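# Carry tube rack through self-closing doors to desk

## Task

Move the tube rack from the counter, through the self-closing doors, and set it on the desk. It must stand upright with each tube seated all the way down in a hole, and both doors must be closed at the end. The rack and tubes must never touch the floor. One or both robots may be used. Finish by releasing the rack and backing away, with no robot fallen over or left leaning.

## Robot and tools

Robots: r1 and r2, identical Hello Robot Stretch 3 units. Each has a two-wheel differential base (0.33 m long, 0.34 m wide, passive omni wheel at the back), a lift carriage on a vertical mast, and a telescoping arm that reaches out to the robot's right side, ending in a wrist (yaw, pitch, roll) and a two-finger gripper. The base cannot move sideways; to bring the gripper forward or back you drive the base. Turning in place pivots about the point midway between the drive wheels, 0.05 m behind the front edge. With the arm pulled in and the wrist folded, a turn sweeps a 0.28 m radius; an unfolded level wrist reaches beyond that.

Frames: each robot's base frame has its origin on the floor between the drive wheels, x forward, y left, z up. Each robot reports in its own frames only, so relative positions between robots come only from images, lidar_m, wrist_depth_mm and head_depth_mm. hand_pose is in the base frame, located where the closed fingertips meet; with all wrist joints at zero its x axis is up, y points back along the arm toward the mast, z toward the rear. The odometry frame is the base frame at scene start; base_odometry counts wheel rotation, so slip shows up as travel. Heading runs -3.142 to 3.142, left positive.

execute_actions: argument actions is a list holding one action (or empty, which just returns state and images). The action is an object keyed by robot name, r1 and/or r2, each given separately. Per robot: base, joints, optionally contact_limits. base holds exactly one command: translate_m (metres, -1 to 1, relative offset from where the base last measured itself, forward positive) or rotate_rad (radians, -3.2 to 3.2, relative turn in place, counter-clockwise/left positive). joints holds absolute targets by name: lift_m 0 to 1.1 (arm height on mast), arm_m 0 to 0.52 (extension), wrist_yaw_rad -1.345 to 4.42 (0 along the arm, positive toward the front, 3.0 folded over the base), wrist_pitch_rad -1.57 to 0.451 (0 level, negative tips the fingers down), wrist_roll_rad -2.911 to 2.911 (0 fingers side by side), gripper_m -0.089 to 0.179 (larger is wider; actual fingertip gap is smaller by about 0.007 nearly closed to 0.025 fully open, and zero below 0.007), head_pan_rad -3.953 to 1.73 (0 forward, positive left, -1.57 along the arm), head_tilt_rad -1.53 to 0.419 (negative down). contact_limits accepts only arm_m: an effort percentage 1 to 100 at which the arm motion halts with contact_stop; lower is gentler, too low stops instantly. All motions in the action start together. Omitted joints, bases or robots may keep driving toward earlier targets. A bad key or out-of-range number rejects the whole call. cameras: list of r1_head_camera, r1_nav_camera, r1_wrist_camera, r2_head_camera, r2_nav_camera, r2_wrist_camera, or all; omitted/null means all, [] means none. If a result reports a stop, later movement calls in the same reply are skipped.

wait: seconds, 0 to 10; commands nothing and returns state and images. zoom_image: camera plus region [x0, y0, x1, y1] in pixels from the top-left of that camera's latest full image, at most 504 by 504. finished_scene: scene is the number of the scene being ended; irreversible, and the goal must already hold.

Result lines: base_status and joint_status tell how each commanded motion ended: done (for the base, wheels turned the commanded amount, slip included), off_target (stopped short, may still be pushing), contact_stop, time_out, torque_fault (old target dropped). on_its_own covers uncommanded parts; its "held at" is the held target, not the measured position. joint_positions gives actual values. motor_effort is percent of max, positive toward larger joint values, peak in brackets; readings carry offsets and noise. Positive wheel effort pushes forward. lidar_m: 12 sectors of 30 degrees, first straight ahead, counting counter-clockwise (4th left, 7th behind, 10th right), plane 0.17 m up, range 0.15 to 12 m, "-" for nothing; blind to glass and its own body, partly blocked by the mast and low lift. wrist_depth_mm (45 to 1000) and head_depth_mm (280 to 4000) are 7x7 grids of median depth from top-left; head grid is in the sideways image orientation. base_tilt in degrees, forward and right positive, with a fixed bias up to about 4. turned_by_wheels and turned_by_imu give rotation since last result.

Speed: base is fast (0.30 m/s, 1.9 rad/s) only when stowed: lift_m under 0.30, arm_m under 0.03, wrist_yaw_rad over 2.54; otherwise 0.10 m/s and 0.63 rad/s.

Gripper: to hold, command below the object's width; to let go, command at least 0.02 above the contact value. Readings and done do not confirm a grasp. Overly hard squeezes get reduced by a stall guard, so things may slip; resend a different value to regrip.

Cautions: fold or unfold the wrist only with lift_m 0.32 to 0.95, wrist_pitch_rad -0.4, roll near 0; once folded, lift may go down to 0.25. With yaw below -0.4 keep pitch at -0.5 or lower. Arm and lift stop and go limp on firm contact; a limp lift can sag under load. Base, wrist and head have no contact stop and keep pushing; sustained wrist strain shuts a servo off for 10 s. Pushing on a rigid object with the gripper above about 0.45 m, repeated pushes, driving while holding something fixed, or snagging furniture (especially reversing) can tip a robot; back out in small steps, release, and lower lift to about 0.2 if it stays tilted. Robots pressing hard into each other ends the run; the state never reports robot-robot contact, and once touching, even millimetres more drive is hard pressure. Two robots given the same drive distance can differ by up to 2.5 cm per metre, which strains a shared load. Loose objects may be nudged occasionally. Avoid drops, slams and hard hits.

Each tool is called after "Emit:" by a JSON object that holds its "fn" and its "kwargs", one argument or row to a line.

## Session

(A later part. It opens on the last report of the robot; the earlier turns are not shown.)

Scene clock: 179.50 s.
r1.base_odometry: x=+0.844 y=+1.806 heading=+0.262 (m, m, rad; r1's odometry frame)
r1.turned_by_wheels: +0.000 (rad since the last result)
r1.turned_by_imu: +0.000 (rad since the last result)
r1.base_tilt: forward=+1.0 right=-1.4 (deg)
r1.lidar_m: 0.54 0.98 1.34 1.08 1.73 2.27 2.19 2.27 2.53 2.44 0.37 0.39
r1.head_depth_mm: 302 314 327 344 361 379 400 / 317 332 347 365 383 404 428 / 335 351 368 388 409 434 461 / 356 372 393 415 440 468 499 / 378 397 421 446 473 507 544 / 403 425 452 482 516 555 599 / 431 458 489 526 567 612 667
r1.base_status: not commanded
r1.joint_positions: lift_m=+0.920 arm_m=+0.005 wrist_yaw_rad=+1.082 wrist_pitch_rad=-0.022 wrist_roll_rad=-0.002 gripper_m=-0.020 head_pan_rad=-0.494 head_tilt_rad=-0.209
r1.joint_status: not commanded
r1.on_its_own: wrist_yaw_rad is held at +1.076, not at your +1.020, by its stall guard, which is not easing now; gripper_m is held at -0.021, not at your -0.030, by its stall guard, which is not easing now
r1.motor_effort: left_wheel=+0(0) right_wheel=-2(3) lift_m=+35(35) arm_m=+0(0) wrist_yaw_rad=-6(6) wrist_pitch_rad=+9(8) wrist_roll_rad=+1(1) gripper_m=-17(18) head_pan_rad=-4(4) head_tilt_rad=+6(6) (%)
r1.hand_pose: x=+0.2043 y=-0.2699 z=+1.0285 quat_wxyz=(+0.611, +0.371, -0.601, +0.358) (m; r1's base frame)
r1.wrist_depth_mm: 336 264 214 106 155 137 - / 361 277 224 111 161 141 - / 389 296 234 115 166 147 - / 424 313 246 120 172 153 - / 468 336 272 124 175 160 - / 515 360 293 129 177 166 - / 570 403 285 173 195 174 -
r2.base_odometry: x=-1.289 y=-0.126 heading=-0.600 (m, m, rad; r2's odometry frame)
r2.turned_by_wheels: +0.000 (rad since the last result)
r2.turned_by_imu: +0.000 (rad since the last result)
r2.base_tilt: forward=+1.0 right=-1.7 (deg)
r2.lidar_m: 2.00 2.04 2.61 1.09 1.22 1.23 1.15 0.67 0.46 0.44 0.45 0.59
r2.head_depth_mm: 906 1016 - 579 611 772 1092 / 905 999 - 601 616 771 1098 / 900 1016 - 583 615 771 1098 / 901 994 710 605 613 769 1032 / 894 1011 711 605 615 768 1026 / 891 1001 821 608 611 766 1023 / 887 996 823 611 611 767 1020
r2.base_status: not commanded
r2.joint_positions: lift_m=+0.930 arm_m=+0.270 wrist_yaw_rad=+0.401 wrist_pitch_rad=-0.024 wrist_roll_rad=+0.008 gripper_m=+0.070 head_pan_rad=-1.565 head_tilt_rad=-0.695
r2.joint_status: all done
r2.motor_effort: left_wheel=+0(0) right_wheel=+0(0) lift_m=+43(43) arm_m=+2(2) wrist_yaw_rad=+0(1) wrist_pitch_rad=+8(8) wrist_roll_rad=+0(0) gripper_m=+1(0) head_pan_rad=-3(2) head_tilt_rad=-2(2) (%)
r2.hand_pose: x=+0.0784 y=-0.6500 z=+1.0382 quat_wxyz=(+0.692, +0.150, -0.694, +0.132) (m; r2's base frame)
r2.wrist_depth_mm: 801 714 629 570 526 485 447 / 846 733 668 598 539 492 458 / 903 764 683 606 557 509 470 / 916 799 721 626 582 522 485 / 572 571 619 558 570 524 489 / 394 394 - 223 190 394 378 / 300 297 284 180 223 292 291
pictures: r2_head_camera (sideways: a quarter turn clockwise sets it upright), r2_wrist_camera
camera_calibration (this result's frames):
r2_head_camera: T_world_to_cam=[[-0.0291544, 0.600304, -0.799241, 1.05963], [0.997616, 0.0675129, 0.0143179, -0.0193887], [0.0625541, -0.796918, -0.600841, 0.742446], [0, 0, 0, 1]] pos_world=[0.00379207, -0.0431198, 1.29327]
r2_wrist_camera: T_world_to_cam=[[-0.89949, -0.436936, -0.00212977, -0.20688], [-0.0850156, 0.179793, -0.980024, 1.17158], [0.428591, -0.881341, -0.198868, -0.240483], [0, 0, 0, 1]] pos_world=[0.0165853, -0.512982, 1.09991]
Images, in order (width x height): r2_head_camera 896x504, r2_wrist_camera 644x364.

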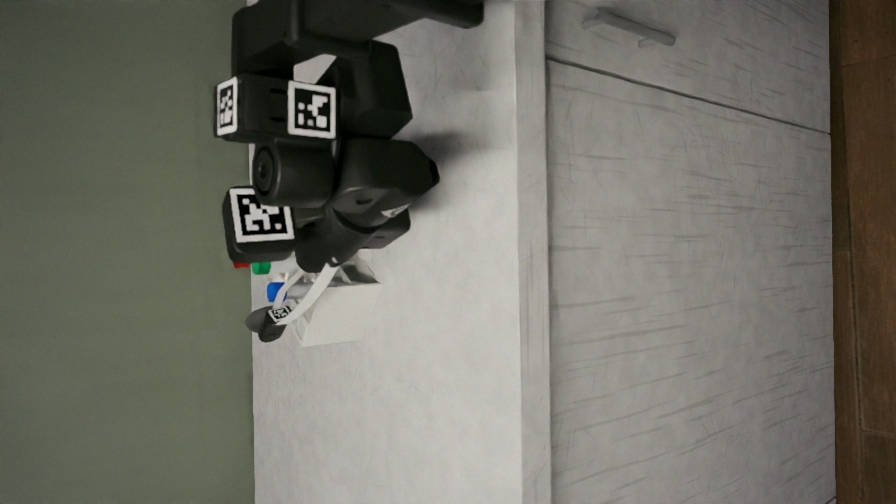

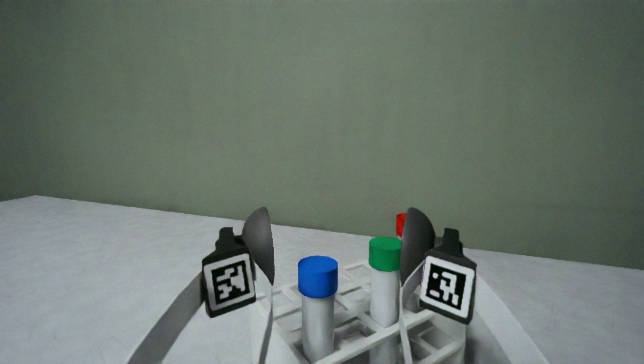

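Emit:
{"fn": "execute_actions", "kwargs": {
  "actions": [
    {"r2":{"joints":{"gripper_m":0.179,"arm_m":0.2,"wrist_yaw_rad":0.8},"base":{"translate_m":-0.16}}}
  ],
  "cameras": []
}}

Emit:
{"fn": "execute_actions", "kwargs": {
  "actions": [
    {"r2":{"joints":{"lift_m":0.85}}}
  ],
  "cameras": ["r2_wrist_camera","r2_head_camera"]
}}

Scene clock: 189.30 s.
r1.base_odometry: x=+0.844 y=+1.806 heading=+0.262 (m, m, rad; r1's odometry frame)
r1.turned_by_wheels: +0.000 (rad since the last result)
r1.turned_by_imu: -0.002 (rad since the last result)
r1.base_tilt: forward=+0.8 right=-1.5 (deg)
r1.lidar_m: 0.54 0.98 1.34 1.05 1.73 2.27 2.19 2.26 2.53 2.44 0.37 0.39
r1.head_depth_mm: 301 314 328 343 360 379 401 / 317 331 347 365 383 406 428 / 335 351 369 387 410 434 462 / 355 372 392 414 439 468 500 / 378 397 420 447 473 507 545 / 403 426 452 481 517 555 598 / 431 459 489 524 566 610 665
r1.base_status: not commanded
r1.joint_positions: lift_m=+0.920 arm_m=+0.005 wrist_yaw_rad=+1.082 wrist_pitch_rad=-0.022 wrist_roll_rad=-0.002 gripper_m=-0.020 head_pan_rad=-0.494 head_tilt_rad=-0.209
r1.joint_status: not commanded
r1.on_its_own: wrist_yaw_rad is held at +1.076, not at your +1.020, by its stall guard, which is not easing now; gripper_m is held at -0.021, not at your -0.030, by its stall guard, which is not easing now
r1.motor_effort: left_wheel=+0(0) right_wheel=-3(3) lift_m=+35(35) arm_m=+0(0) wrist_yaw_rad=-6(5) wrist_pitch_rad=+8(8) wrist_roll_rad=+1(1) gripper_m=-16(18) head_pan_rad=-4(5) head_tilt_rad=+6(6) (%)
r1.hand_pose: x=+0.2043 y=-0.2699 z=+1.0285 quat_wxyz=(+0.611, +0.371, -0.601, +0.358) (m; r1's base frame)
r1.wrist_depth_mm: 336 264 214 106 155 136 - / 363 279 224 111 160 141 - / 391 297 235 115 166 148 - / 423 313 246 120 171 153 - / 466 338 270 124 175 160 - / 506 360 292 129 178 167 - / 574 401 283 173 196 174 -
r2.base_odometry: x=-1.421 y=-0.035 heading=-0.600 (m, m, rad; r2's odometry frame)
r2.turned_by_wheels: +0.000 (rad since the last result)
r2.turned_by_imu: -0.001 (rad since the last result)
r2.base_tilt: forward=+1.0 right=-1.6 (deg)
r2.lidar_m: 2.17 2.20 2.81 1.06 1.47 1.06 0.99 0.69 0.48 0.45 0.46 0.60
r2.head_depth_mm: 921 1021 - 569 636 794 1101 / 919 1011 - 562 632 793 1095 / 917 1030 900 - 631 791 1100 / 911 1030 901 564 631 789 1105 / 909 1020 859 585 630 790 1102 / 903 1016 731 608 629 787 1105 / 902 1013 713 610 629 785 1106
r2.base_status: done
r2.joint_positions: lift_m=+0.930 arm_m=+0.200 wrist_yaw_rad=+0.798 wrist_pitch_rad=-0.024 wrist_roll_rad=+0.008 gripper_m=+0.179 head_pan_rad=-1.565 head_tilt_rad=-0.695
r2.joint_status: all done
r2.motor_effort: left_wheel=+1(3) right_wheel=-1(6) lift_m=+43(43) arm_m=-3(2) wrist_yaw_rad=+2(4) wrist_pitch_rad=+8(8) wrist_roll_rad=+0(0) gripper_m=+0(83) head_pan_rad=-3(3) head_tilt_rad=-2(2) (%)
r2.hand_pose: x=+0.1615 y=-0.5238 z=+1.0382 quat_wxyz=(+0.653, +0.283, -0.650, +0.266) (m; r2's base frame)
r2.wrist_depth_mm: - - - 862 687 582 505 / - - - 898 721 600 512 / - - - 931 756 610 519 / - - - 896 740 635 533 / 583 641 581 513 343 554 527 / 457 383 389 366 350 361 - / 307 301 295 296 294 292 275
pictures: none
No camera images: the call's "cameras" was empty. Leave "cameras" out to get every camera's image.

Scene clock: 190.87 s.
r1.base_odometry: x=+0.844 y=+1.806 heading=+0.262 (m, m, rad; r1's odometry frame)
r1.turned_by_wheels: +0.000 (rad since the last result)
r1.turned_by_imu: +0.000 (rad since the last result)
r1.base_tilt: forward=+0.8 right=-1.4 (deg)
r1.lidar_m: 0.54 0.98 1.34 1.05 1.73 2.28 2.19 2.27 2.54 2.44 0.37 0.39
r1.head_depth_mm: 301 314 328 343 360 378 400 / 317 332 347 365 383 405 427 / 335 351 369 388 410 434 461 / 354 373 392 415 440 468 499 / 377 398 420 446 476 507 545 / 402 426 452 482 517 554 600 / 432 457 490 525 564 613 665
r1.base_status: not commanded
r1.joint_positions: lift_m=+0.920 arm_m=+0.005 wrist_yaw_rad=+1.082 wrist_pitch_rad=-0.022 wrist_roll_rad=-0.002 gripper_m=-0.020 head_pan_rad=-0.494 head_tilt_rad=-0.209
r1.joint_status: not commanded
r1.on_its_own: wrist_yaw_rad is held at +1.076, not at your +1.020, by its stall guard, which is not easing now; gripper_m is held at -0.021, not at your -0.030, by its stall guard, which is not easing now
r1.motor_effort: left_wheel=+0(0) right_wheel=-2(2) lift_m=+36(35) arm_m=+0(0) wrist_yaw_rad=-6(6) wrist_pitch_rad=+8(8) wrist_roll_rad=+1(1) gripper_m=-18(19) head_pan_rad=-3(4) head_tilt_rad=+6(6) (%)
r1.hand_pose: x=+0.2043 y=-0.2699 z=+1.0285 quat_wxyz=(+0.611, +0.371, -0.601, +0.358) (m; r1's base frame)
r1.wrist_depth_mm: 338 263 214 107 156 137 - / 362 278 223 111 161 140 - / 389 297 234 115 166 147 - / 427 314 246 120 171 153 - / 469 336 271 124 175 160 - / 514 360 294 128 178 167 - / 567 403 283 173 196 174 -
r2.base_odometry: x=-1.421 y=-0.035 heading=-0.600 (m, m, rad; r2's odometry frame)
r2.turned_by_wheels: +0.000 (rad since the last result)
r2.turned_by_imu: +0.000 (rad since the last result)
r2.base_tilt: forward=+0.9 right=-1.8 (deg)
r2.lidar_m: 2.16 2.19 2.81 1.06 1.47 1.06 0.99 0.68 0.48 0.45 0.46 0.60
r2.head_depth_mm: 923 1023 805 - 652 822 1097 / 917 1014 809 - 652 794 1095 / 913 1028 812 665 651 791 1099 / 910 1028 817 - 651 793 1103 / 906 1024 818 630 629 788 1107 / 903 1019 732 631 630 787 1099 / 899 1009 716 588 628 783 1109
r2.base_status: not commanded
r2.joint_positions: lift_m=+0.850 arm_m=+0.200 wrist_yaw_rad=+0.798 wrist_pitch_rad=-0.024 wrist_roll_rad=+0.008 gripper_m=+0.179 head_pan_rad=-1.565 head_tilt_rad=-0.695
r2.joint_status: all done
r2.motor_effort: left_wheel=+1(1) right_wheel=-1(1) lift_m=+23(39) arm_m=-2(2) wrist_yaw_rad=+3(1) wrist_pitch_rad=+8(8) wrist_roll_rad=+0(0) gripper_m=+1(0) head_pan_rad=-2(1) head_tilt_rad=-2(2) (%)
r2.hand_pose: x=+0.1615 y=-0.5238 z=+0.9589 quat_wxyz=(+0.653, +0.283, -0.650, +0.266) (m; r2's base frame)
r2.wrist_depth_mm: - - - 879 695 587 509 / - - - 897 705 602 519 / - - - 939 728 604 525 / 663 629 607 456 334 507 509 / 379 376 338 309 323 326 338 / 399 226 231 230 228 226 - / 183 177 177 176 175 173 162
pictures: r2_head_camera (sideways: a quarter turn clockwise sets it upright), r2_wrist_camera
camera_calibration (this result's frames):
r2_head_camera: T_world_to_cam=[[-0.0291545, 0.600304, -0.799241, 1.05963], [0.997616, 0.0675132, 0.0143179, -0.0193887], [0.0625543, -0.796917, -0.600841, 0.742446], [0, 0, 0, 1]] pos_world=[0.00379208, -0.0431198, 1.29327]
r2_wrist_camera: T_world_to_cam=[[-0.661031, -0.750356, -0.00212417, -0.279792], [-0.147769, 0.132953, -0.980045, 1.06388], [0.735665, -0.647526, -0.198765, -0.107837], [0, 0, 0, 1]] pos_world=[0.0515891, -0.421216, 1.02062]
Images, in order (width x height): r2_head_camera 896x504, r2_wrist_camera 644x364.

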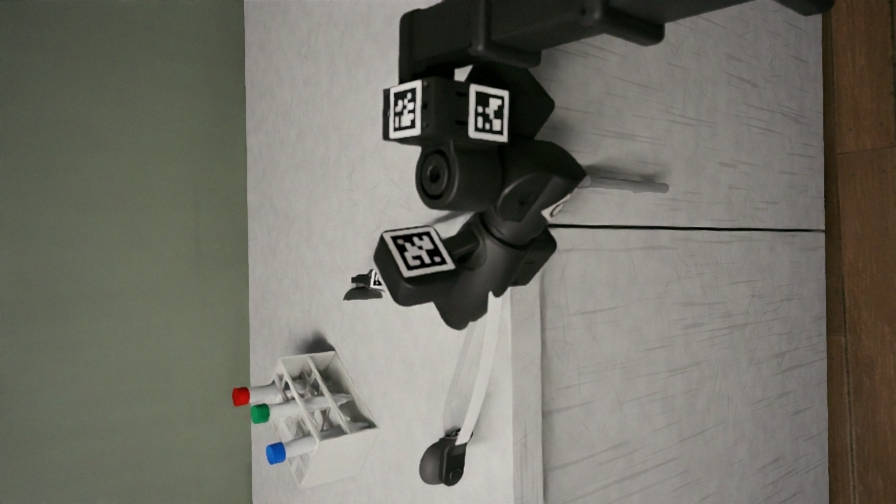

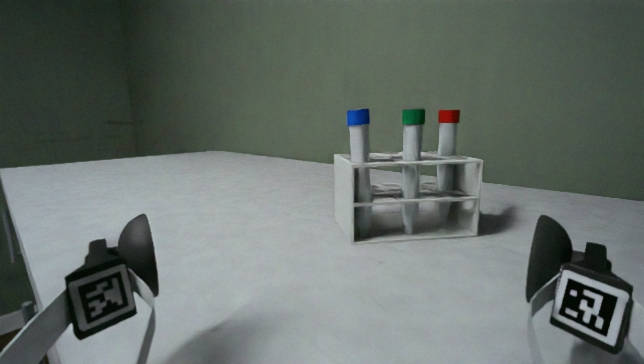

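Emit:
{"fn": "execute_actions", "kwargs": {
  "actions": [
    {"r2":{"joints":{"arm_m":0.3}}}
  ],
  "cameras": ["r2_wrist_camera"]
}}

Emit:
{"fn": "execute_actions", "kwargs": {
  "actions": [
    {"r2":{"joints":{"arm_m":0.36},"base":{"translate_m":0.06}}}
  ],
  "cameras": ["r2_wrist_camera","r2_head_camera"]
}}

Scene clock: 197.07 s.
r1.base_odometry: x=+0.844 y=+1.806 heading=+0.262 (m, m, rad; r1's odometry frame)
r1.turned_by_wheels: +0.000 (rad since the last result)
r1.turned_by_imu: -0.001 (rad since the last result)
r1.base_tilt: forward=+0.8 right=-1.6 (deg)
r1.lidar_m: 0.54 0.98 1.34 1.05 1.73 2.27 2.19 2.27 2.54 2.44 0.37 0.39
r1.head_depth_mm: 302 314 328 343 360 379 400 / 317 331 347 364 383 405 428 / 335 351 368 388 410 433 461 / 355 373 393 415 440 467 499 / 378 398 421 447 474 507 545 / 403 425 453 482 516 556 601 / 431 458 489 524 565 610 662
r1.base_status: not commanded
r1.joint_positions: lift_m=+0.920 arm_m=+0.005 wrist_yaw_rad=+1.082 wrist_pitch_rad=-0.022 wrist_roll_rad=-0.002 gripper_m=-0.020 head_pan_rad=-0.494 head_tilt_rad=-0.209
r1.joint_status: not commanded
r1.on_its_own: wrist_yaw_rad is held at +1.076, not at your +1.020, by its stall guard, which is not easing now; gripper_m is held at -0.021, not at your -0.030, by its stall guard, which is not easing now
r1.motor_effort: left_wheel=+0(0) right_wheel=-2(3) lift_m=+35(36) arm_m=+0(0) wrist_yaw_rad=-5(5) wrist_pitch_rad=+9(9) wrist_roll_rad=+1(1) gripper_m=-18(18) head_pan_rad=-4(5) head_tilt_rad=+6(6) (%)
r1.hand_pose: x=+0.2043 y=-0.2699 z=+1.0285 quat_wxyz=(+0.611, +0.371, -0.601, +0.358) (m; r1's base frame)
r1.wrist_depth_mm: 334 263 215 106 155 137 - / 364 278 224 111 160 140 - / 389 298 234 115 166 147 - / 425 314 247 120 172 153 - / 465 335 271 124 176 160 - / 516 360 291 129 178 167 - / 575 402 283 173 196 175 -
r2.base_odometry: x=-1.421 y=-0.035 heading=-0.600 (m, m, rad; r2's odometry frame)
r2.turned_by_wheels: +0.000 (rad since the last result)
r2.turned_by_imu: +0.000 (rad since the last result)
r2.base_tilt: forward=+1.0 right=-1.7 (deg)
r2.lidar_m: 2.16 2.20 2.81 1.06 1.47 1.06 0.99 0.68 0.48 0.45 0.46 0.60
r2.head_depth_mm: 918 1018 848 - 652 793 1099 / 917 1018 898 561 632 794 1098 / 916 1030 854 553 631 790 1096 / 911 1028 901 564 631 790 1100 / 905 1021 816 585 629 790 1103 / 905 1017 731 608 628 786 1103 / 900 1015 717 611 628 785 1105
r2.base_status: not commanded
r2.joint_positions: lift_m=+0.850 arm_m=+0.300 wrist_yaw_rad=+0.798 wrist_pitch_rad=-0.024 wrist_roll_rad=+0.008 gripper_m=+0.179 head_pan_rad=-1.565 head_tilt_rad=-0.695
r2.joint_status: all done
r2.motor_effort: left_wheel=+1(1) right_wheel=-1(1) lift_m=+23(23) arm_m=+2(2) wrist_yaw_rad=+1(2) wrist_pitch_rad=+8(8) wrist_roll_rad=+0(0) gripper_m=+0(0) head_pan_rad=-1(1) head_tilt_rad=-2(2) (%)
r2.hand_pose: x=+0.1616 y=-0.6232 z=+0.9589 quat_wxyz=(+0.653, +0.284, -0.650, +0.266) (m; r2's base frame)
r2.wrist_depth_mm: - - 992 762 587 495 431 / - - - 771 603 516 437 / - - - 792 602 519 444 / 628 622 528 299 447 521 458 / 345 376 307 264 286 329 338 / 249 224 230 228 228 225 - / 171 177 176 174 174 173 161
pictures: r2_wrist_camera
camera_calibration (this result's frames):
r2_wrist_camera: T_world_to_cam=[[-0.660781, -0.750576, -0.00212408, -0.354528], [-0.147813, 0.132903, -0.980045, 1.07708], [0.73588, -0.647281, -0.198764, -0.172139], [0, 0, 0, 1]] pos_world=[0.0516144, -0.52067, 1.02062]
Images, in order (width x height): r2_wrist_camera 644x364.

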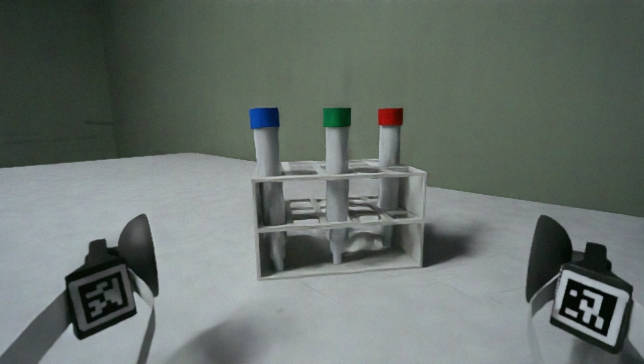

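Scene clock: 198.67 s.
r1.base_odometry: x=+0.844 y=+1.806 heading=+0.262 (m, m, rad; r1's odometry frame)
r1.turned_by_wheels: +0.000 (rad since the last result)
r1.turned_by_imu: +0.000 (rad since the last result)
r1.base_tilt: forward=+0.7 right=-1.4 (deg)
r1.lidar_m: 0.54 0.98 1.34 1.06 1.73 2.26 2.19 2.27 2.53 2.44 0.37 0.39
r1.head_depth_mm: 302 314 328 343 360 378 400 / 317 332 347 364 383 404 428 / 335 351 369 387 410 435 461 / 355 373 392 414 441 468 499 / 376 398 419 446 474 508 545 / 403 427 452 483 516 555 599 / 431 459 489 524 563 610 665
r1.base_status: not commanded
r1.joint_positions: lift_m=+0.920 arm_m=+0.005 wrist_yaw_rad=+1.082 wrist_pitch_rad=-0.022 wrist_roll_rad=-0.002 gripper_m=-0.020 head_pan_rad=-0.494 head_tilt_rad=-0.209
r1.joint_status: not commanded
r1.on_its_own: wrist_yaw_rad is held at +1.076, not at your +1.020, by its stall guard, which is not easing now; gripper_m is held at -0.021, not at your -0.030, by its stall guard, which is not easing now
r1.motor_effort: left_wheel=+0(0) right_wheel=-2(3) lift_m=+35(35) arm_m=+0(0) wrist_yaw_rad=-6(5) wrist_pitch_rad=+8(9) wrist_roll_rad=+1(1) gripper_m=-17(18) head_pan_rad=-4(4) head_tilt_rad=+6(6) (%)
r1.hand_pose: x=+0.2043 y=-0.2699 z=+1.0285 quat_wxyz=(+0.611, +0.371, -0.601, +0.358) (m; r1's base frame)
r1.wrist_depth_mm: 336 264 213 107 155 136 - / 362 278 224 111 160 141 - / 389 295 234 115 166 147 - / 425 315 247 120 172 152 - / 466 335 271 124 175 160 - / 513 360 294 129 177 166 - / 570 403 283 172 195 174 -
r2.base_odometry: x=-1.372 y=-0.069 heading=-0.600 (m, m, rad; r2's odometry frame)
r2.turned_by_wheels: +0.000 (rad since the last result)
r2.turned_by_imu: +0.000 (rad since the last result)
r2.base_tilt: forward=+0.9 right=-1.6 (deg)
r2.lidar_m: 2.09 2.14 2.74 1.07 1.50 1.12 1.05 0.68 0.47 0.45 0.46 0.59
r2.head_depth_mm: 915 1014 847 - 656 787 1097 / 913 1011 946 582 626 784 1096 / 911 1025 901 583 627 782 1095 / 907 1020 955 584 623 782 1101 / 905 1012 758 608 624 780 1103 / 898 1010 713 608 623 779 1105 / 896 1007 820 609 622 775 1106
r2.base_status: done
r2.joint_positions: lift_m=+0.850 arm_m=+0.360 wrist_yaw_rad=+0.798 wrist_pitch_rad=-0.024 wrist_roll_rad=+0.008 gripper_m=+0.179 head_pan_rad=-1.565 head_tilt_rad=-0.695
r2.joint_status: all done
r2.motor_effort: left_wheel=+1(4) right_wheel=-1(4) lift_m=+23(23) arm_m=+2(3) wrist_yaw_rad=+2(2) wrist_pitch_rad=+8(8) wrist_roll_rad=+0(0) gripper_m=+0(1) head_pan_rad=-1(2) head_tilt_rad=-2(2) (%)
r2.hand_pose: x=+0.1616 y=-0.6832 z=+0.9589 quat_wxyz=(+0.653, +0.284, -0.650, +0.266) (m; r2's base frame)
r2.wrist_depth_mm: - - 844 652 527 440 382 / - - 918 669 540 454 385 / - - 150 631 515 462 397 / 649 625 193 167 188 474 399 / 342 372 151 163 191 326 336 / 251 227 158 168 198 219 - / 170 177 164 170 169 173 161
pictures: r2_head_camera (sideways: a quarter turn clockwise sets it upright), r2_wrist_camera
camera_calibration (this result's frames):
r2_head_camera: T_world_to_cam=[[-0.0291545, 0.600304, -0.799241, 1.05963], [0.997616, 0.0675132, 0.0143179, -0.0193887], [0.0625543, -0.796917, -0.600841, 0.742446], [0, 0, 0, 1]] pos_world=[0.00379208, -0.0431198, 1.29327]
r2_wrist_camera: T_world_to_cam=[[-0.660762, -0.750593, -0.0021242, -0.399569], [-0.147816, 0.132899, -0.980045, 1.08505], [0.735897, -0.647262, -0.198764, -0.210965], [0, 0, 0, 1]] pos_world=[0.0516163, -0.580665, 1.02062]
Images, in order (width x height): r2_head_camera 896x504, r2_wrist_camera 644x364.

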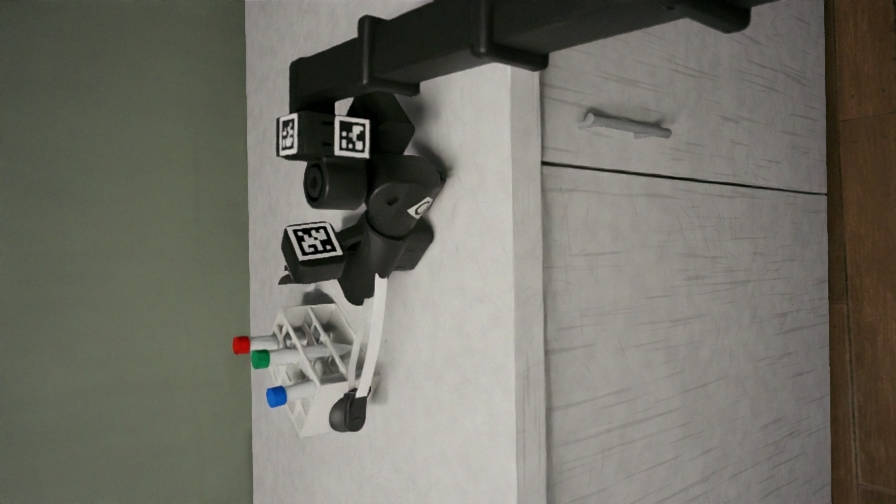

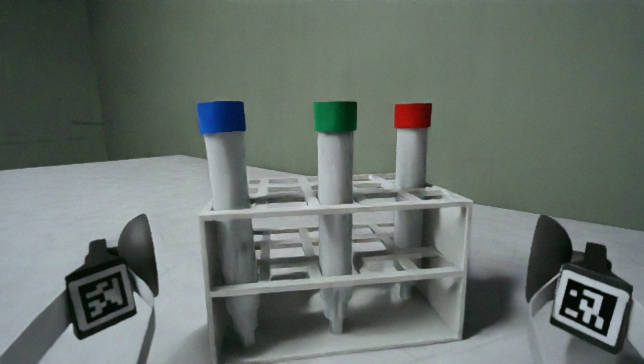

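Emit:
{"fn": "execute_actions", "kwargs": {
  "actions": [
    {"r2":{"joints":{"arm_m":0.39},"base":{"translate_m":0.036}}}
  ],
  "cameras": ["r2_wrist_camera"]
}}

Emit:
{"fn": "execute_actions", "kwargs": {
  "actions": [
    {"r2":{"joints":{"gripper_m":0.07}}}
  ],
  "cameras": ["r2_wrist_camera"]
}}

Scene clock: 204.90 s.
r1.base_odometry: x=+0.844 y=+1.806 heading=+0.262 (m, m, rad; r1's odometry frame)
r1.turned_by_wheels: +0.000 (rad since the last result)
r1.turned_by_imu: -0.001 (rad since the last result)
r1.base_tilt: forward=+0.7 right=-1.4 (deg)
r1.lidar_m: 0.54 0.98 1.34 1.06 1.74 2.27 2.19 2.27 2.54 2.44 0.37 0.39
r1.head_depth_mm: 302 314 328 344 360 379 402 / 318 332 347 364 383 404 427 / 335 351 368 388 409 434 461 / 355 373 393 415 440 468 501 / 377 397 421 446 475 507 544 / 403 427 452 482 516 555 600 / 432 459 490 523 566 611 663
r1.base_status: not commanded
r1.joint_positions: lift_m=+0.920 arm_m=+0.005 wrist_yaw_rad=+1.082 wrist_pitch_rad=-0.022 wrist_roll_rad=-0.002 gripper_m=-0.020 head_pan_rad=-0.494 head_tilt_rad=-0.209
r1.joint_status: not commanded
r1.on_its_own: wrist_yaw_rad is held at +1.076, not at your +1.020, by its stall guard, which is not easing now; gripper_m is held at -0.021, not at your -0.030, by its stall guard, which is not easing now
r1.motor_effort: left_wheel=+0(0) right_wheel=-2(2) lift_m=+34(36) arm_m=+0(0) wrist_yaw_rad=-6(6) wrist_pitch_rad=+8(8) wrist_roll_rad=+1(1) gripper_m=-18(18) head_pan_rad=-4(5) head_tilt_rad=+6(6) (%)
r1.hand_pose: x=+0.2043 y=-0.2699 z=+1.0285 quat_wxyz=(+0.611, +0.371, -0.601, +0.358) (m; r1's base frame)
r1.wrist_depth_mm: 336 262 215 106 155 137 - / 360 279 223 111 160 141 - / 390 296 235 115 166 148 - / 424 316 245 120 172 152 - / 464 338 272 124 176 160 - / 512 359 292 128 178 166 - / 567 402 285 172 196 174 -
r2.base_odometry: x=-1.342 y=-0.089 heading=-0.600 (m, m, rad; r2's odometry frame)
r2.turned_by_wheels: +0.000 (rad since the last result)
r2.turned_by_imu: +0.000 (rad since the last result)
r2.base_tilt: forward=+0.9 right=-1.7 (deg)
r2.lidar_m: 2.06 2.10 2.68 1.08 1.52 1.16 1.09 0.67 0.47 0.44 0.45 0.59
r2.head_depth_mm: 913 1010 845 - 643 796 1097 / 911 1026 - 591 622 780 1095 / 907 1020 - 582 621 779 1099 / 901 1013 857 596 621 777 1102 / 899 1014 723 606 620 776 1101 / 894 1010 745 608 618 774 1103 / 889 1003 823 609 618 774 1033
r2.base_status: done
r2.joint_positions: lift_m=+0.850 arm_m=+0.390 wrist_yaw_rad=+0.798 wrist_pitch_rad=-0.024 wrist_roll_rad=+0.008 gripper_m=+0.179 head_pan_rad=-1.565 head_tilt_rad=-0.695
r2.joint_status: all done
r2.motor_effort: left_wheel=+0(4) right_wheel=+0(5) lift_m=+23(23) arm_m=+2(2) wrist_yaw_rad=+1(1) wrist_pitch_rad=+8(8) wrist_roll_rad=+0(0) gripper_m=+0(0) head_pan_rad=-3(3) head_tilt_rad=-2(2) (%)
r2.hand_pose: x=+0.1616 y=-0.7132 z=+0.9589 quat_wxyz=(+0.653, +0.284, -0.650, +0.266) (m; r2's base frame)
r2.wrist_depth_mm: - - 812 616 494 410 352 / - - 850 629 506 420 361 / - - 820 103 142 418 368 / 642 540 460 110 155 439 372 / 346 345 105 107 135 124 357 / 251 102 111 134 148 132 - / 170 161 107 115 153 130 160
pictures: r2_wrist_camera
camera_calibration (this result's frames):
r2_wrist_camera: T_world_to_cam=[[-0.660762, -0.750593, -0.00212418, -0.422088], [-0.147816, 0.132899, -0.980045, 1.08904], [0.735897, -0.647262, -0.198764, -0.230383], [0, 0, 0, 1]] pos_world=[0.0516163, -0.610666, 1.02062]
Images, in order (width x height): r2_wrist_camera 644x364.

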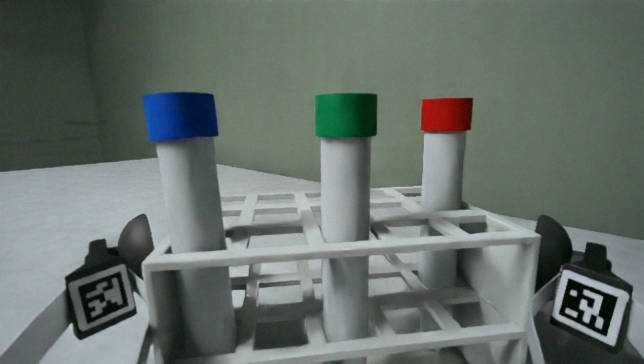

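Scene clock: 206.47 s.
r1.base_odometry: x=+0.844 y=+1.806 heading=+0.262 (m, m, rad; r1's odometry frame)
r1.turned_by_wheels: +0.000 (rad since the last result)
r1.turned_by_imu: +0.000 (rad since the last result)
r1.base_tilt: forward=+0.9 right=-1.6 (deg)
r1.lidar_m: 0.54 0.98 1.34 1.06 1.73 2.27 2.19 2.27 2.54 2.44 0.37 0.39
r1.head_depth_mm: 302 314 328 342 360 378 401 / 318 331 347 364 384 405 428 / 335 351 369 387 410 433 460 / 355 373 393 415 439 466 499 / 378 397 421 446 476 509 545 / 403 426 452 482 516 553 598 / 431 458 489 523 566 611 666
r1.base_status: not commanded
r1.joint_positions: lift_m=+0.920 arm_m=+0.005 wrist_yaw_rad=+1.082 wrist_pitch_rad=-0.022 wrist_roll_rad=-0.002 gripper_m=-0.020 head_pan_rad=-0.494 head_tilt_rad=-0.209
r1.joint_status: not commanded
r1.on_its_own: wrist_yaw_rad is held at +1.076, not at your +1.020, by its stall guard, which is not easing now; gripper_m is held at -0.021, not at your -0.030, by its stall guard, which is not easing now
r1.motor_effort: left_wheel=+0(0) right_wheel=-2(3) lift_m=+35(35) arm_m=+0(0) wrist_yaw_rad=-6(5) wrist_pitch_rad=+8(8) wrist_roll_rad=+1(1) gripper_m=-18(18) head_pan_rad=-4(4) head_tilt_rad=+6(5) (%)
r1.hand_pose: x=+0.2043 y=-0.2699 z=+1.0285 quat_wxyz=(+0.611, +0.371, -0.601, +0.358) (m; r1's base frame)
r1.wrist_depth_mm: 337 264 214 106 155 136 - / 361 279 225 111 160 141 - / 389 295 235 115 166 147 - / 421 315 247 120 171 153 - / 464 336 272 124 176 160 - / 516 360 293 129 177 167 - / 573 403 284 173 195 174 -
r2.base_odometry: x=-1.342 y=-0.089 heading=-0.600 (m, m, rad; r2's odometry frame)
r2.turned_by_wheels: +0.000 (rad since the last result)
r2.turned_by_imu: +0.000 (rad since the last result)
r2.base_tilt: forward=+1.1 right=-1.7 (deg)
r2.lidar_m: 2.07 2.10 2.69 1.08 1.52 1.16 1.09 0.67 0.47 0.44 0.45 0.59
r2.head_depth_mm: 913 1013 847 - 641 797 1098 / 909 1026 - 592 622 780 1098 / 907 1022 - 584 621 777 1096 / 903 1016 902 595 621 775 1101 / 899 1011 722 607 620 777 1099 / 898 1007 765 609 618 774 1107 / 893 1003 822 611 618 771 1033
r2.base_status: not commanded
r2.joint_positions: lift_m=+0.850 arm_m=+0.390 wrist_yaw_rad=+0.798 wrist_pitch_rad=-0.024 wrist_roll_rad=+0.008 gripper_m=+0.072 head_pan_rad=-1.565 head_tilt_rad=-0.695
r2.joint_status: all done
r2.motor_effort: left_wheel=+0(0) right_wheel=+0(0) lift_m=+23(23) arm_m=+2(2) wrist_yaw_rad=+1(1) wrist_pitch_rad=+8(7) wrist_roll_rad=+0(0) gripper_m=-33(100) head_pan_rad=-1(1) head_tilt_rad=-2(2) (%)
r2.hand_pose: x=+0.1616 y=-0.7132 z=+0.9589 quat_wxyz=(+0.653, +0.284, -0.650, +0.266) (m; r2's base frame)
r2.wrist_depth_mm: - - 799 617 495 422 356 / - - 814 639 504 422 363 / - - 101 661 151 430 368 / 645 632 104 158 175 438 380 / 343 356 105 124 140 138 354 / 234 - 108 141 159 142 239 / 187 173 109 127 155 154 164
pictures: r2_wrist_camera
camera_calibration (this result's frames):
r2_wrist_camera: T_world_to_cam=[[-0.660706, -0.750642, -0.00211733, -0.422122], [-0.147831, 0.132883, -0.980045, 1.08903], [0.735944, -0.647209, -0.198765, -0.230355], [0, 0, 0, 1]] pos_world=[0.0516222, -0.610664, 1.02062]
Images, in order (width x height): r2_wrist_camera 644x364.

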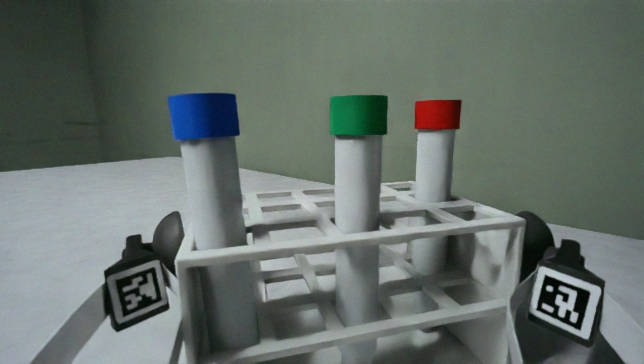

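Emit:
{"fn": "execute_actions", "kwargs": {
  "actions": [
    {"r2":{"joints":{"lift_m":0.93}}}
  ],
  "cameras": ["r2_wrist_camera","r2_head_camera"]
}}

Scene clock: 209.63 s.
r1.base_odometry: x=+0.844 y=+1.806 heading=+0.262 (m, m, rad; r1's odometry frame)
r1.turned_by_wheels: +0.000 (rad since the last result)
r1.turned_by_imu: -0.001 (rad since the last result)
r1.base_tilt: forward=+0.7 right=-1.5 (deg)
r1.lidar_m: 0.54 0.99 1.34 1.06 1.73 2.27 2.18 2.27 2.54 2.44 0.37 0.39
r1.head_depth_mm: 301 314 328 344 360 379 401 / 317 331 347 365 383 404 428 / 335 351 368 388 410 434 460 / 355 373 392 416 440 468 499 / 377 398 420 446 476 508 545 / 403 426 452 483 515 554 600 / 431 460 489 525 564 612 667
r1.base_status: not commanded
r1.joint_positions: lift_m=+0.920 arm_m=+0.005 wrist_yaw_rad=+1.082 wrist_pitch_rad=-0.022 wrist_roll_rad=-0.002 gripper_m=-0.020 head_pan_rad=-0.494 head_tilt_rad=-0.209
r1.joint_status: not commanded
r1.on_its_own: wrist_yaw_rad is held at +1.076, not at your +1.020, by its stall guard, which is not easing now; gripper_m is held at -0.021, not at your -0.030, by its stall guard, which is not easing now
r1.motor_effort: left_wheel=+0(0) right_wheel=-2(2) lift_m=+35(35) arm_m=+0(0) wrist_yaw_rad=-6(5) wrist_pitch_rad=+8(8) wrist_roll_rad=+1(1) gripper_m=-18(18) head_pan_rad=-4(4) head_tilt_rad=+6(6) (%)
r1.hand_pose: x=+0.2043 y=-0.2699 z=+1.0285 quat_wxyz=(+0.611, +0.371, -0.601, +0.358) (m; r1's base frame)
r1.wrist_depth_mm: 336 264 214 106 156 136 - / 360 279 224 111 160 140 - / 392 294 235 115 166 148 - / 422 316 246 120 172 153 - / 463 337 271 124 175 160 - / 510 362 292 128 178 167 - / 570 402 282 173 197 174 -
r2.base_odometry: x=-1.342 y=-0.089 heading=-0.600 (m, m, rad; r2's odometry frame)
r2.turned_by_wheels: +0.000 (rad since the last result)
r2.turned_by_imu: +0.000 (rad since the last result)
r2.base_tilt: forward=+0.9 right=-1.7 (deg)
r2.lidar_m: 2.07 2.10 2.68 1.08 1.52 1.16 1.09 0.67 0.47 0.44 0.45 0.59
r2.head_depth_mm: 916 999 - 580 623 782 1095 / 911 985 753 602 622 779 1098 / 907 997 736 604 621 780 1103 / 902 980 738 605 620 778 1100 / 901 758 756 606 620 774 1103 / 895 970 746 608 618 773 1103 / 892 1004 822 610 618 774 1030
r2.base_status: not commanded
r2.joint_positions: lift_m=+0.930 arm_m=+0.390 wrist_yaw_rad=+0.798 wrist_pitch_rad=-0.028 wrist_roll_rad=+0.008 gripper_m=+0.087 head_pan_rad=-1.565 head_tilt_rad=-0.695
r2.joint_status: all done
r2.on_its_own: gripper_m is held at +0.087, not at your +0.070, by its stall guard, which is still easing
r2.motor_effort: left_wheel=+0(0) right_wheel=+0(0) lift_m=+44(50) arm_m=+2(3) wrist_yaw_rad=+1(3) wrist_pitch_rad=+9(10) wrist_roll_rad=+0(0) gripper_m=-9(30) head_pan_rad=-3(1) head_tilt_rad=-2(2) (%)
r2.hand_pose: x=+0.1615 y=-0.7131 z=+1.0371 quat_wxyz=(+0.653, +0.285, -0.650, +0.264) (m; r2's base frame)
r2.wrist_depth_mm: - - 811 620 495 413 355 / - - 828 633 513 418 358 / - - 102 661 151 436 368 / - - 104 158 163 437 372 / 571 614 105 119 141 140 379 / 392 - 107 135 159 141 378 / 305 288 109 126 155 153 274
pictures: r2_head_camera (sideways: a quarter turn clockwise sets it upright), r2_wrist_camera
camera_calibration (this result's frames):
r2_head_camera: T_world_to_cam=[[-0.0291545, 0.600304, -0.799241, 1.05963], [0.997616, 0.0675132, 0.0143179, -0.0193887], [0.0625543, -0.796917, -0.600841, 0.742446], [0, 0, 0, 1]] pos_world=[0.00379208, -0.0431198, 1.29327]
r2_wrist_camera: T_world_to_cam=[[-0.660708, -0.750639, -0.00234239, -0.421713], [-0.150822, 0.135808, -0.979188, 1.16731], [0.735335, -0.646604, -0.202942, -0.209826], [0, 0, 0, 1]] pos_world=[0.0517182, -0.610758, 1.09944]
Images, in order (width x height): r2_head_camera 896x504, r2_wrist_camera 644x364.

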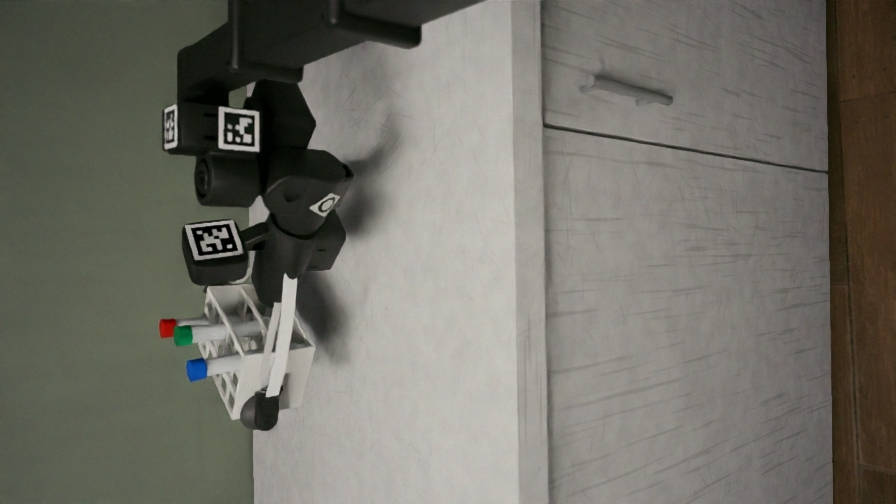

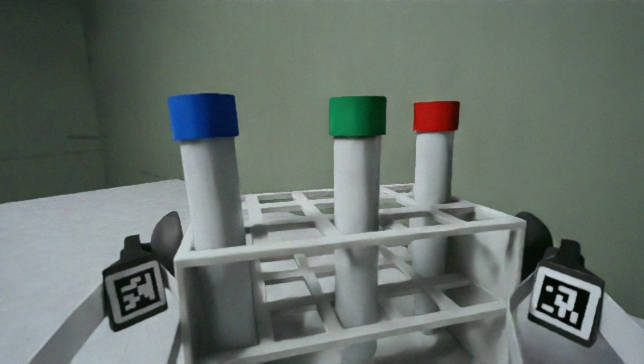

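Emit:
{"fn": "execute_actions", "kwargs": {
  "actions": [
    {"r2":{"joints":{"arm_m":0.0,"lift_m":0.95}}}
  ],
  "cameras": []
}}

Emit:
{"fn": "execute_actions", "kwargs": {
  "actions": [
    {"r2":{"joints":{"wrist_yaw_rad":2.1,"head_pan_rad":0,"head_tilt_rad":-0.3}}}
  ],
  "cameras": []
}}

Emit:
{"fn": "execute_actions", "kwargs": {
  "actions": [
    {"r2":{"base":{"rotate_rad":2.2}}}
  ],
  "cameras": ["r2_nav_camera","r2_head_camera"]
}}

Scene clock: 218.87 s.
r1.base_odometry: x=+0.844 y=+1.806 heading=+0.262 (m, m, rad; r1's odometry frame)
r1.turned_by_wheels: +0.000 (rad since the last result)
r1.turned_by_imu: -0.002 (rad since the last result)
r1.base_tilt: forward=+0.7 right=-1.4 (deg)
r1.lidar_m: 0.54 0.98 1.35 1.06 1.73 2.27 2.19 2.27 2.53 2.44 0.37 0.39
r1.head_depth_mm: 302 314 328 343 360 380 401 / 317 332 347 363 383 405 428 / 336 352 368 388 408 434 462 / 355 373 393 415 440 468 499 / 378 398 420 446 475 509 542 / 403 425 453 481 516 554 599 / 432 459 490 525 564 609 665
r1.base_status: not commanded
r1.joint_positions: lift_m=+0.920 arm_m=+0.005 wrist_yaw_rad=+1.082 wrist_pitch_rad=-0.022 wrist_roll_rad=-0.002 gripper_m=-0.020 head_pan_rad=-0.494 head_tilt_rad=-0.209
r1.joint_status: not commanded
r1.on_its_own: wrist_yaw_rad is held at +1.076, not at your +1.020, by its stall guard, which is not easing now; gripper_m is held at -0.021, not at your -0.030, by its stall guard, which is not easing now
r1.motor_effort: left_wheel=+0(0) right_wheel=-3(2) lift_m=+36(35) arm_m=+0(0) wrist_yaw_rad=-6(6) wrist_pitch_rad=+7(9) wrist_roll_rad=+1(1) gripper_m=-17(18) head_pan_rad=-4(4) head_tilt_rad=+6(6) (%)
r1.hand_pose: x=+0.2043 y=-0.2699 z=+1.0285 quat_wxyz=(+0.611, +0.371, -0.601, +0.358) (m; r1's base frame)
r1.wrist_depth_mm: 338 264 213 106 155 136 - / 359 278 222 111 161 141 - / 391 295 235 115 165 147 - / 424 313 244 120 171 152 - / 461 334 270 124 175 160 - / 513 362 293 128 178 167 - / 571 399 283 173 196 175 -
r2.base_odometry: x=-1.342 y=-0.089 heading=-0.600 (m, m, rad; r2's odometry frame)
r2.turned_by_wheels: +0.000 (rad since the last result)
r2.turned_by_imu: -0.001 (rad since the last result)
r2.base_tilt: forward=+0.9 right=-1.6 (deg)
r2.lidar_m: 2.07 2.10 2.70 1.08 1.53 1.16 1.09 0.68 0.47 0.44 0.45 0.59
r2.head_depth_mm: 914 1010 807 623 - - 1098 / 911 1025 807 602 - - 1121 / 907 1020 813 604 556 - 1122 / 903 1020 815 629 - - 1100 / 900 1014 818 - - 837 1102 / 897 1005 819 384 500 775 1103 / 890 997 823 345 354 773 1030
r2.base_status: not commanded
r2.joint_positions: lift_m=+0.950 arm_m=+0.002 wrist_yaw_rad=+0.799 wrist_pitch_rad=-0.028 wrist_roll_rad=+0.008 gripper_m=+0.107 head_pan_rad=-1.565 head_tilt_rad=-0.695
r2.joint_status: all done
joint sent to its limit — the command would take r2.arm_m past its lower limit, so that joint was sent only as far as its limit.
r2.on_its_own: gripper_m is held at +0.106, not at your +0.070, by its stall guard, which is not easing now
r2.motor_effort: left_wheel=+0(0) right_wheel=+0(0) lift_m=+43(46) arm_m=-2(2) wrist_yaw_rad=+1(1) wrist_pitch_rad=+9(9) wrist_roll_rad=+0(0) gripper_m=-20(20) head_pan_rad=-2(2) head_tilt_rad=-2(2) (%)
r2.hand_pose: x=+0.1617 y=-0.3256 z=+1.0570 quat_wxyz=(+0.653, +0.285, -0.650, +0.265) (m; r2's base frame)
r2.wrist_depth_mm: - - - - 923 760 637 / - - - - 921 764 650 / - - 107 - 153 778 670 / - - 107 184 167 786 685 / - 891 106 120 142 139 609 / - - 109 137 157 141 424 / - 958 108 121 156 148 306
pictures: none
No camera images: the call's "cameras" was empty. Leave "cameras" out to get every camera's image.

Scene clock: 220.53 s.
r1.base_odometry: x=+0.844 y=+1.806 heading=+0.262 (m, m, rad; r1's odometry frame)
r1.turned_by_wheels: +0.000 (rad since the last result)
r1.turned_by_imu: +0.000 (rad since the last result)
r1.base_tilt: forward=+0.9 right=-1.6 (deg)
r1.lidar_m: 0.54 0.98 1.34 1.06 1.73 2.27 2.18 2.26 2.54 2.44 0.37 0.39
r1.head_depth_mm: 301 315 328 344 360 380 401 / 317 332 347 364 383 405 428 / 335 351 368 388 410 435 461 / 355 373 393 414 439 468 500 / 378 397 421 446 475 509 545 / 403 426 452 481 517 554 598 / 431 458 488 524 565 610 665
r1.base_status: not commanded
r1.joint_positions: lift_m=+0.920 arm_m=+0.005 wrist_yaw_rad=+1.082 wrist_pitch_rad=-0.022 wrist_roll_rad=-0.002 gripper_m=-0.020 head_pan_rad=-0.494 head_tilt_rad=-0.209
r1.joint_status: not commanded
r1.on_its_own: wrist_yaw_rad is held at +1.076, not at your +1.020, by its stall guard, which is not easing now; gripper_m is held at -0.021, not at your -0.030, by its stall guard, which is not easing now
r1.motor_effort: left_wheel=+0(0) right_wheel=-2(2) lift_m=+35(35) arm_m=+0(0) wrist_yaw_rad=-6(6) wrist_pitch_rad=+9(8) wrist_roll_rad=+1(2) gripper_m=-19(18) head_pan_rad=-4(4) head_tilt_rad=+6(6) (%)
r1.hand_pose: x=+0.2043 y=-0.2699 z=+1.0285 quat_wxyz=(+0.611, +0.371, -0.601, +0.358) (m; r1's base frame)
r1.wrist_depth_mm: 336 263 215 107 155 136 - / 363 278 225 111 160 141 - / 388 297 235 115 166 147 - / 424 317 246 120 172 153 - / 466 334 270 124 175 160 - / 512 360 290 129 178 166 - / 566 402 283 173 196 174 -
r2.base_odometry: x=-1.342 y=-0.089 heading=-0.600 (m, m, rad; r2's odometry frame)
r2.turned_by_wheels: +0.000 (rad since the last result)
r2.turned_by_imu: +0.000 (rad since the last result)
r2.base_tilt: forward=+1.0 right=-1.7 (deg)
r2.lidar_m: 2.07 2.10 2.69 1.08 1.52 1.17 1.09 0.68 0.47 0.44 0.46 0.59
r2.head_depth_mm: 1824 1929 2029 2158 1143 1204 1132 / 1809 1916 2044 2172 2313 1927 - / 1807 1902 2019 2144 2288 1921 1535 / 1794 1893 2019 2147 2278 1936 1485 / 1783 1883 2001 2142 2275 1925 1491 / 1770 1883 1991 2122 2260 1914 1490 / 1755 1871 1974 2089 2241 1925 1488
r2.base_status: not commanded
r2.joint_positions: lift_m=+0.950 arm_m=+0.002 wrist_yaw_rad=+2.097 wrist_pitch_rad=-0.028 wrist_roll_rad=+0.008 gripper_m=+0.107 head_pan_rad=-0.007 head_tilt_rad=-0.310
r2.joint_status: all done
r2.on_its_own: gripper_m is held at +0.106, not at your +0.070, by its stall guard, which is not easing now
r2.motor_effort: left_wheel=+0(0) right_wheel=+0(0) lift_m=+43(43) arm_m=-2(2) wrist_yaw_rad=+3(5) wrist_pitch_rad=+9(9) wrist_roll_rad=+0(0) gripper_m=-20(21) head_pan_rad=+3(35) head_tilt_rad=+3(22) (%)
r2.hand_pose: x=+0.1996 y=-0.0191 z=+1.0570 quat_wxyz=(+0.360, +0.620, -0.345, +0.606) (m; r2's base frame)
r2.wrist_depth_mm: - - - - - - - / - - - - - - - / - - 107 - 152 - - / - - 107 184 168 - - / - - 106 120 143 139 - / - - 109 137 157 141 - / - - 108 122 157 148 -
pictures: none
No camera images: the call's "cameras" was empty. Leave "cameras" out to get every camera's image.

Scene clock: 225.00 s.
r1.base_odometry: x=+0.844 y=+1.806 heading=+0.262 (m, m, rad; r1's odometry frame)
r1.turned_by_wheels: +0.000 (rad since the last result)
r1.turned_by_imu: -0.001 (rad since the last result)
r1.base_tilt: forward=+0.8 right=-1.4 (deg)
r1.lidar_m: 0.54 0.99 1.34 1.19 1.73 2.27 2.18 2.27 2.53 2.44 0.37 0.39
r1.head_depth_mm: 301 314 328 344 360 379 400 / 318 332 347 364 383 405 427 / 335 351 369 389 409 434 460 / 355 373 392 414 440 468 499 / 377 397 420 446 475 507 544 / 402 426 451 482 514 552 597 / 431 458 489 524 564 612 664
r1.base_status: not commanded
r1.joint_positions: lift_m=+0.920 arm_m=+0.005 wrist_yaw_rad=+1.082 wrist_pitch_rad=-0.022 wrist_roll_rad=-0.002 gripper_m=-0.020 head_pan_rad=-0.494 head_tilt_rad=-0.209
r1.joint_status: not commanded
r1.on_its_own: wrist_yaw_rad is held at +1.076, not at your +1.020, by its stall guard, which is not easing now; gripper_m is held at -0.021, not at your -0.030, by its stall guard, which is not easing now
r1.motor_effort: left_wheel=+0(0) right_wheel=-2(2) lift_m=+35(36) arm_m=+0(0) wrist_yaw_rad=-5(5) wrist_pitch_rad=+8(9) wrist_roll_rad=+1(1) gripper_m=-17(18) head_pan_rad=-4(4) head_tilt_rad=+6(6) (%)
r1.hand_pose: x=+0.2043 y=-0.2699 z=+1.0285 quat_wxyz=(+0.611, +0.371, -0.601, +0.358) (m; r1's base frame)
r1.wrist_depth_mm: 336 264 213 107 155 136 - / 364 280 223 111 160 141 - / 392 296 234 115 165 147 - / 426 313 246 120 172 152 - / 462 338 272 124 176 160 - / 512 361 292 129 178 166 - / 573 398 282 172 195 174 -
r2.base_odometry: x=-1.342 y=-0.089 heading=+1.600 (m, m, rad; r2's odometry frame)
r2.turned_by_wheels: +2.200 (rad since the last result)
r2.turned_by_imu: +2.170 (rad since the last result)
r2.base_tilt: forward=+0.9 right=-1.8 (deg)
r2.lidar_m: 1.52 1.12 1.08 0.61 0.46 0.44 0.47 0.66 2.06 2.15 2.97 1.07
r2.head_depth_mm: 1272 1337 1403 1504 1596 1711 1467 / 1282 1348 1433 1523 1614 1717 - / 1295 1366 1447 1532 1644 1733 1539 / 1306 1378 1464 1556 1662 1761 1495 / 1315 1391 1483 1579 1685 1784 1491 / 1299 1361 1414 1483 1564 1638 1496 / 1164 1211 1257 1308 1367 1435 1440
r2.base_status: done
r2.joint_positions: lift_m=+0.950 arm_m=+0.002 wrist_yaw_rad=+2.098 wrist_pitch_rad=-0.028 wrist_roll_rad=+0.008 gripper_m=+0.107 head_pan_rad=-0.007 head_tilt_rad=-0.309
r2.joint_status: not commanded
r2.on_its_own: gripper_m is held at +0.106, not at your +0.070, by its stall guard, which is not easing now
r2.motor_effort: left_wheel=-1(5) right_wheel=+2(6) lift_m=+43(43) arm_m=-2(2) wrist_yaw_rad=+2(3) wrist_pitch_rad=+9(9) wrist_roll_rad=+0(0) gripper_m=-20(20) head_pan_rad=+2(3) head_tilt_rad=+3(3) (%)
r2.hand_pose: x=+0.1995 y=-0.0190 z=+1.0570 quat_wxyz=(+0.360, +0.620, -0.345, +0.606) (m; r2's base frame)
r2.wrist_depth_mm: 867 958 - - - - - / 860 979 - - - - - / 881 970 106 - 152 - - / 930 - 107 184 167 - - / 945 - 106 120 142 140 - / 920 - 109 145 156 141 - / 989 - 108 122 157 148 -
pictures: r2_head_camera (sideways: a quarter turn clockwise sets it upright), r2_nav_camera (sideways: a quarter turn counterclockwise sets it upright)
camera_calibration (this result's frames):
r2_head_camera: T_world_to_cam=[[-0.255666, -0.0236342, -0.966476, 1.27918], [-0.0551968, 0.998427, -0.00981414, 0.0184495], [0.965188, 0.0508373, -0.256568, 0.288954], [0, 0, 0, 1]] pos_world=[0.0491661, -0.00287773, 1.31061]
r2_nav_camera: T_world_to_cam=[[0.294213, 0.00656708, 0.955717, -1.20869], [-0.0108872, -0.999888, 0.0102222, 0.044424], [0.955678, -0.0134126, -0.294108, 0.336379], [0, 0, 0, 1]] pos_world=[0.0346257, 0.0568683, 1.25364]
Images, in order (width x height): r2_head_camera 896x504, r2_nav_camera 672x504.

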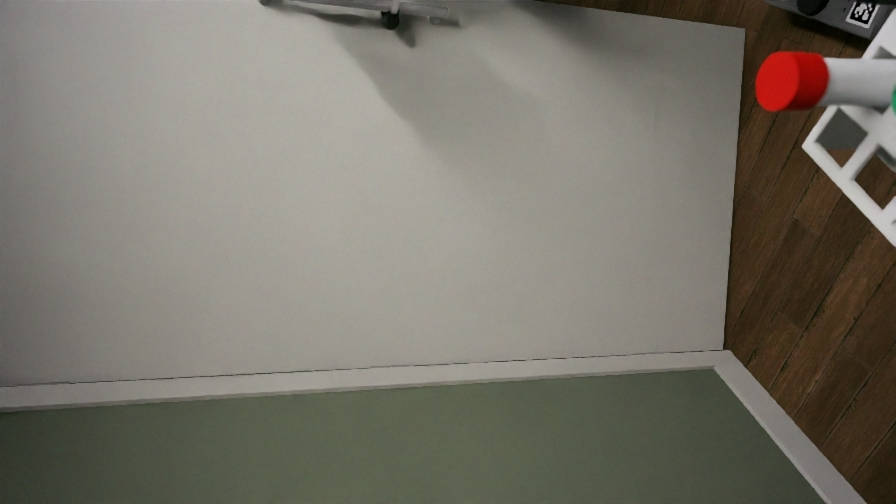

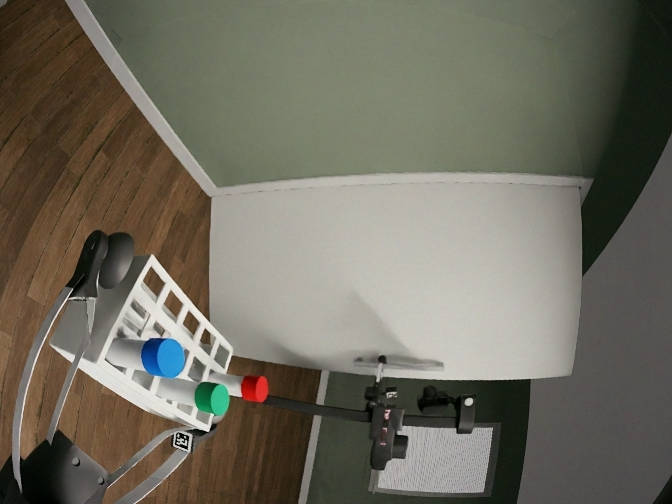

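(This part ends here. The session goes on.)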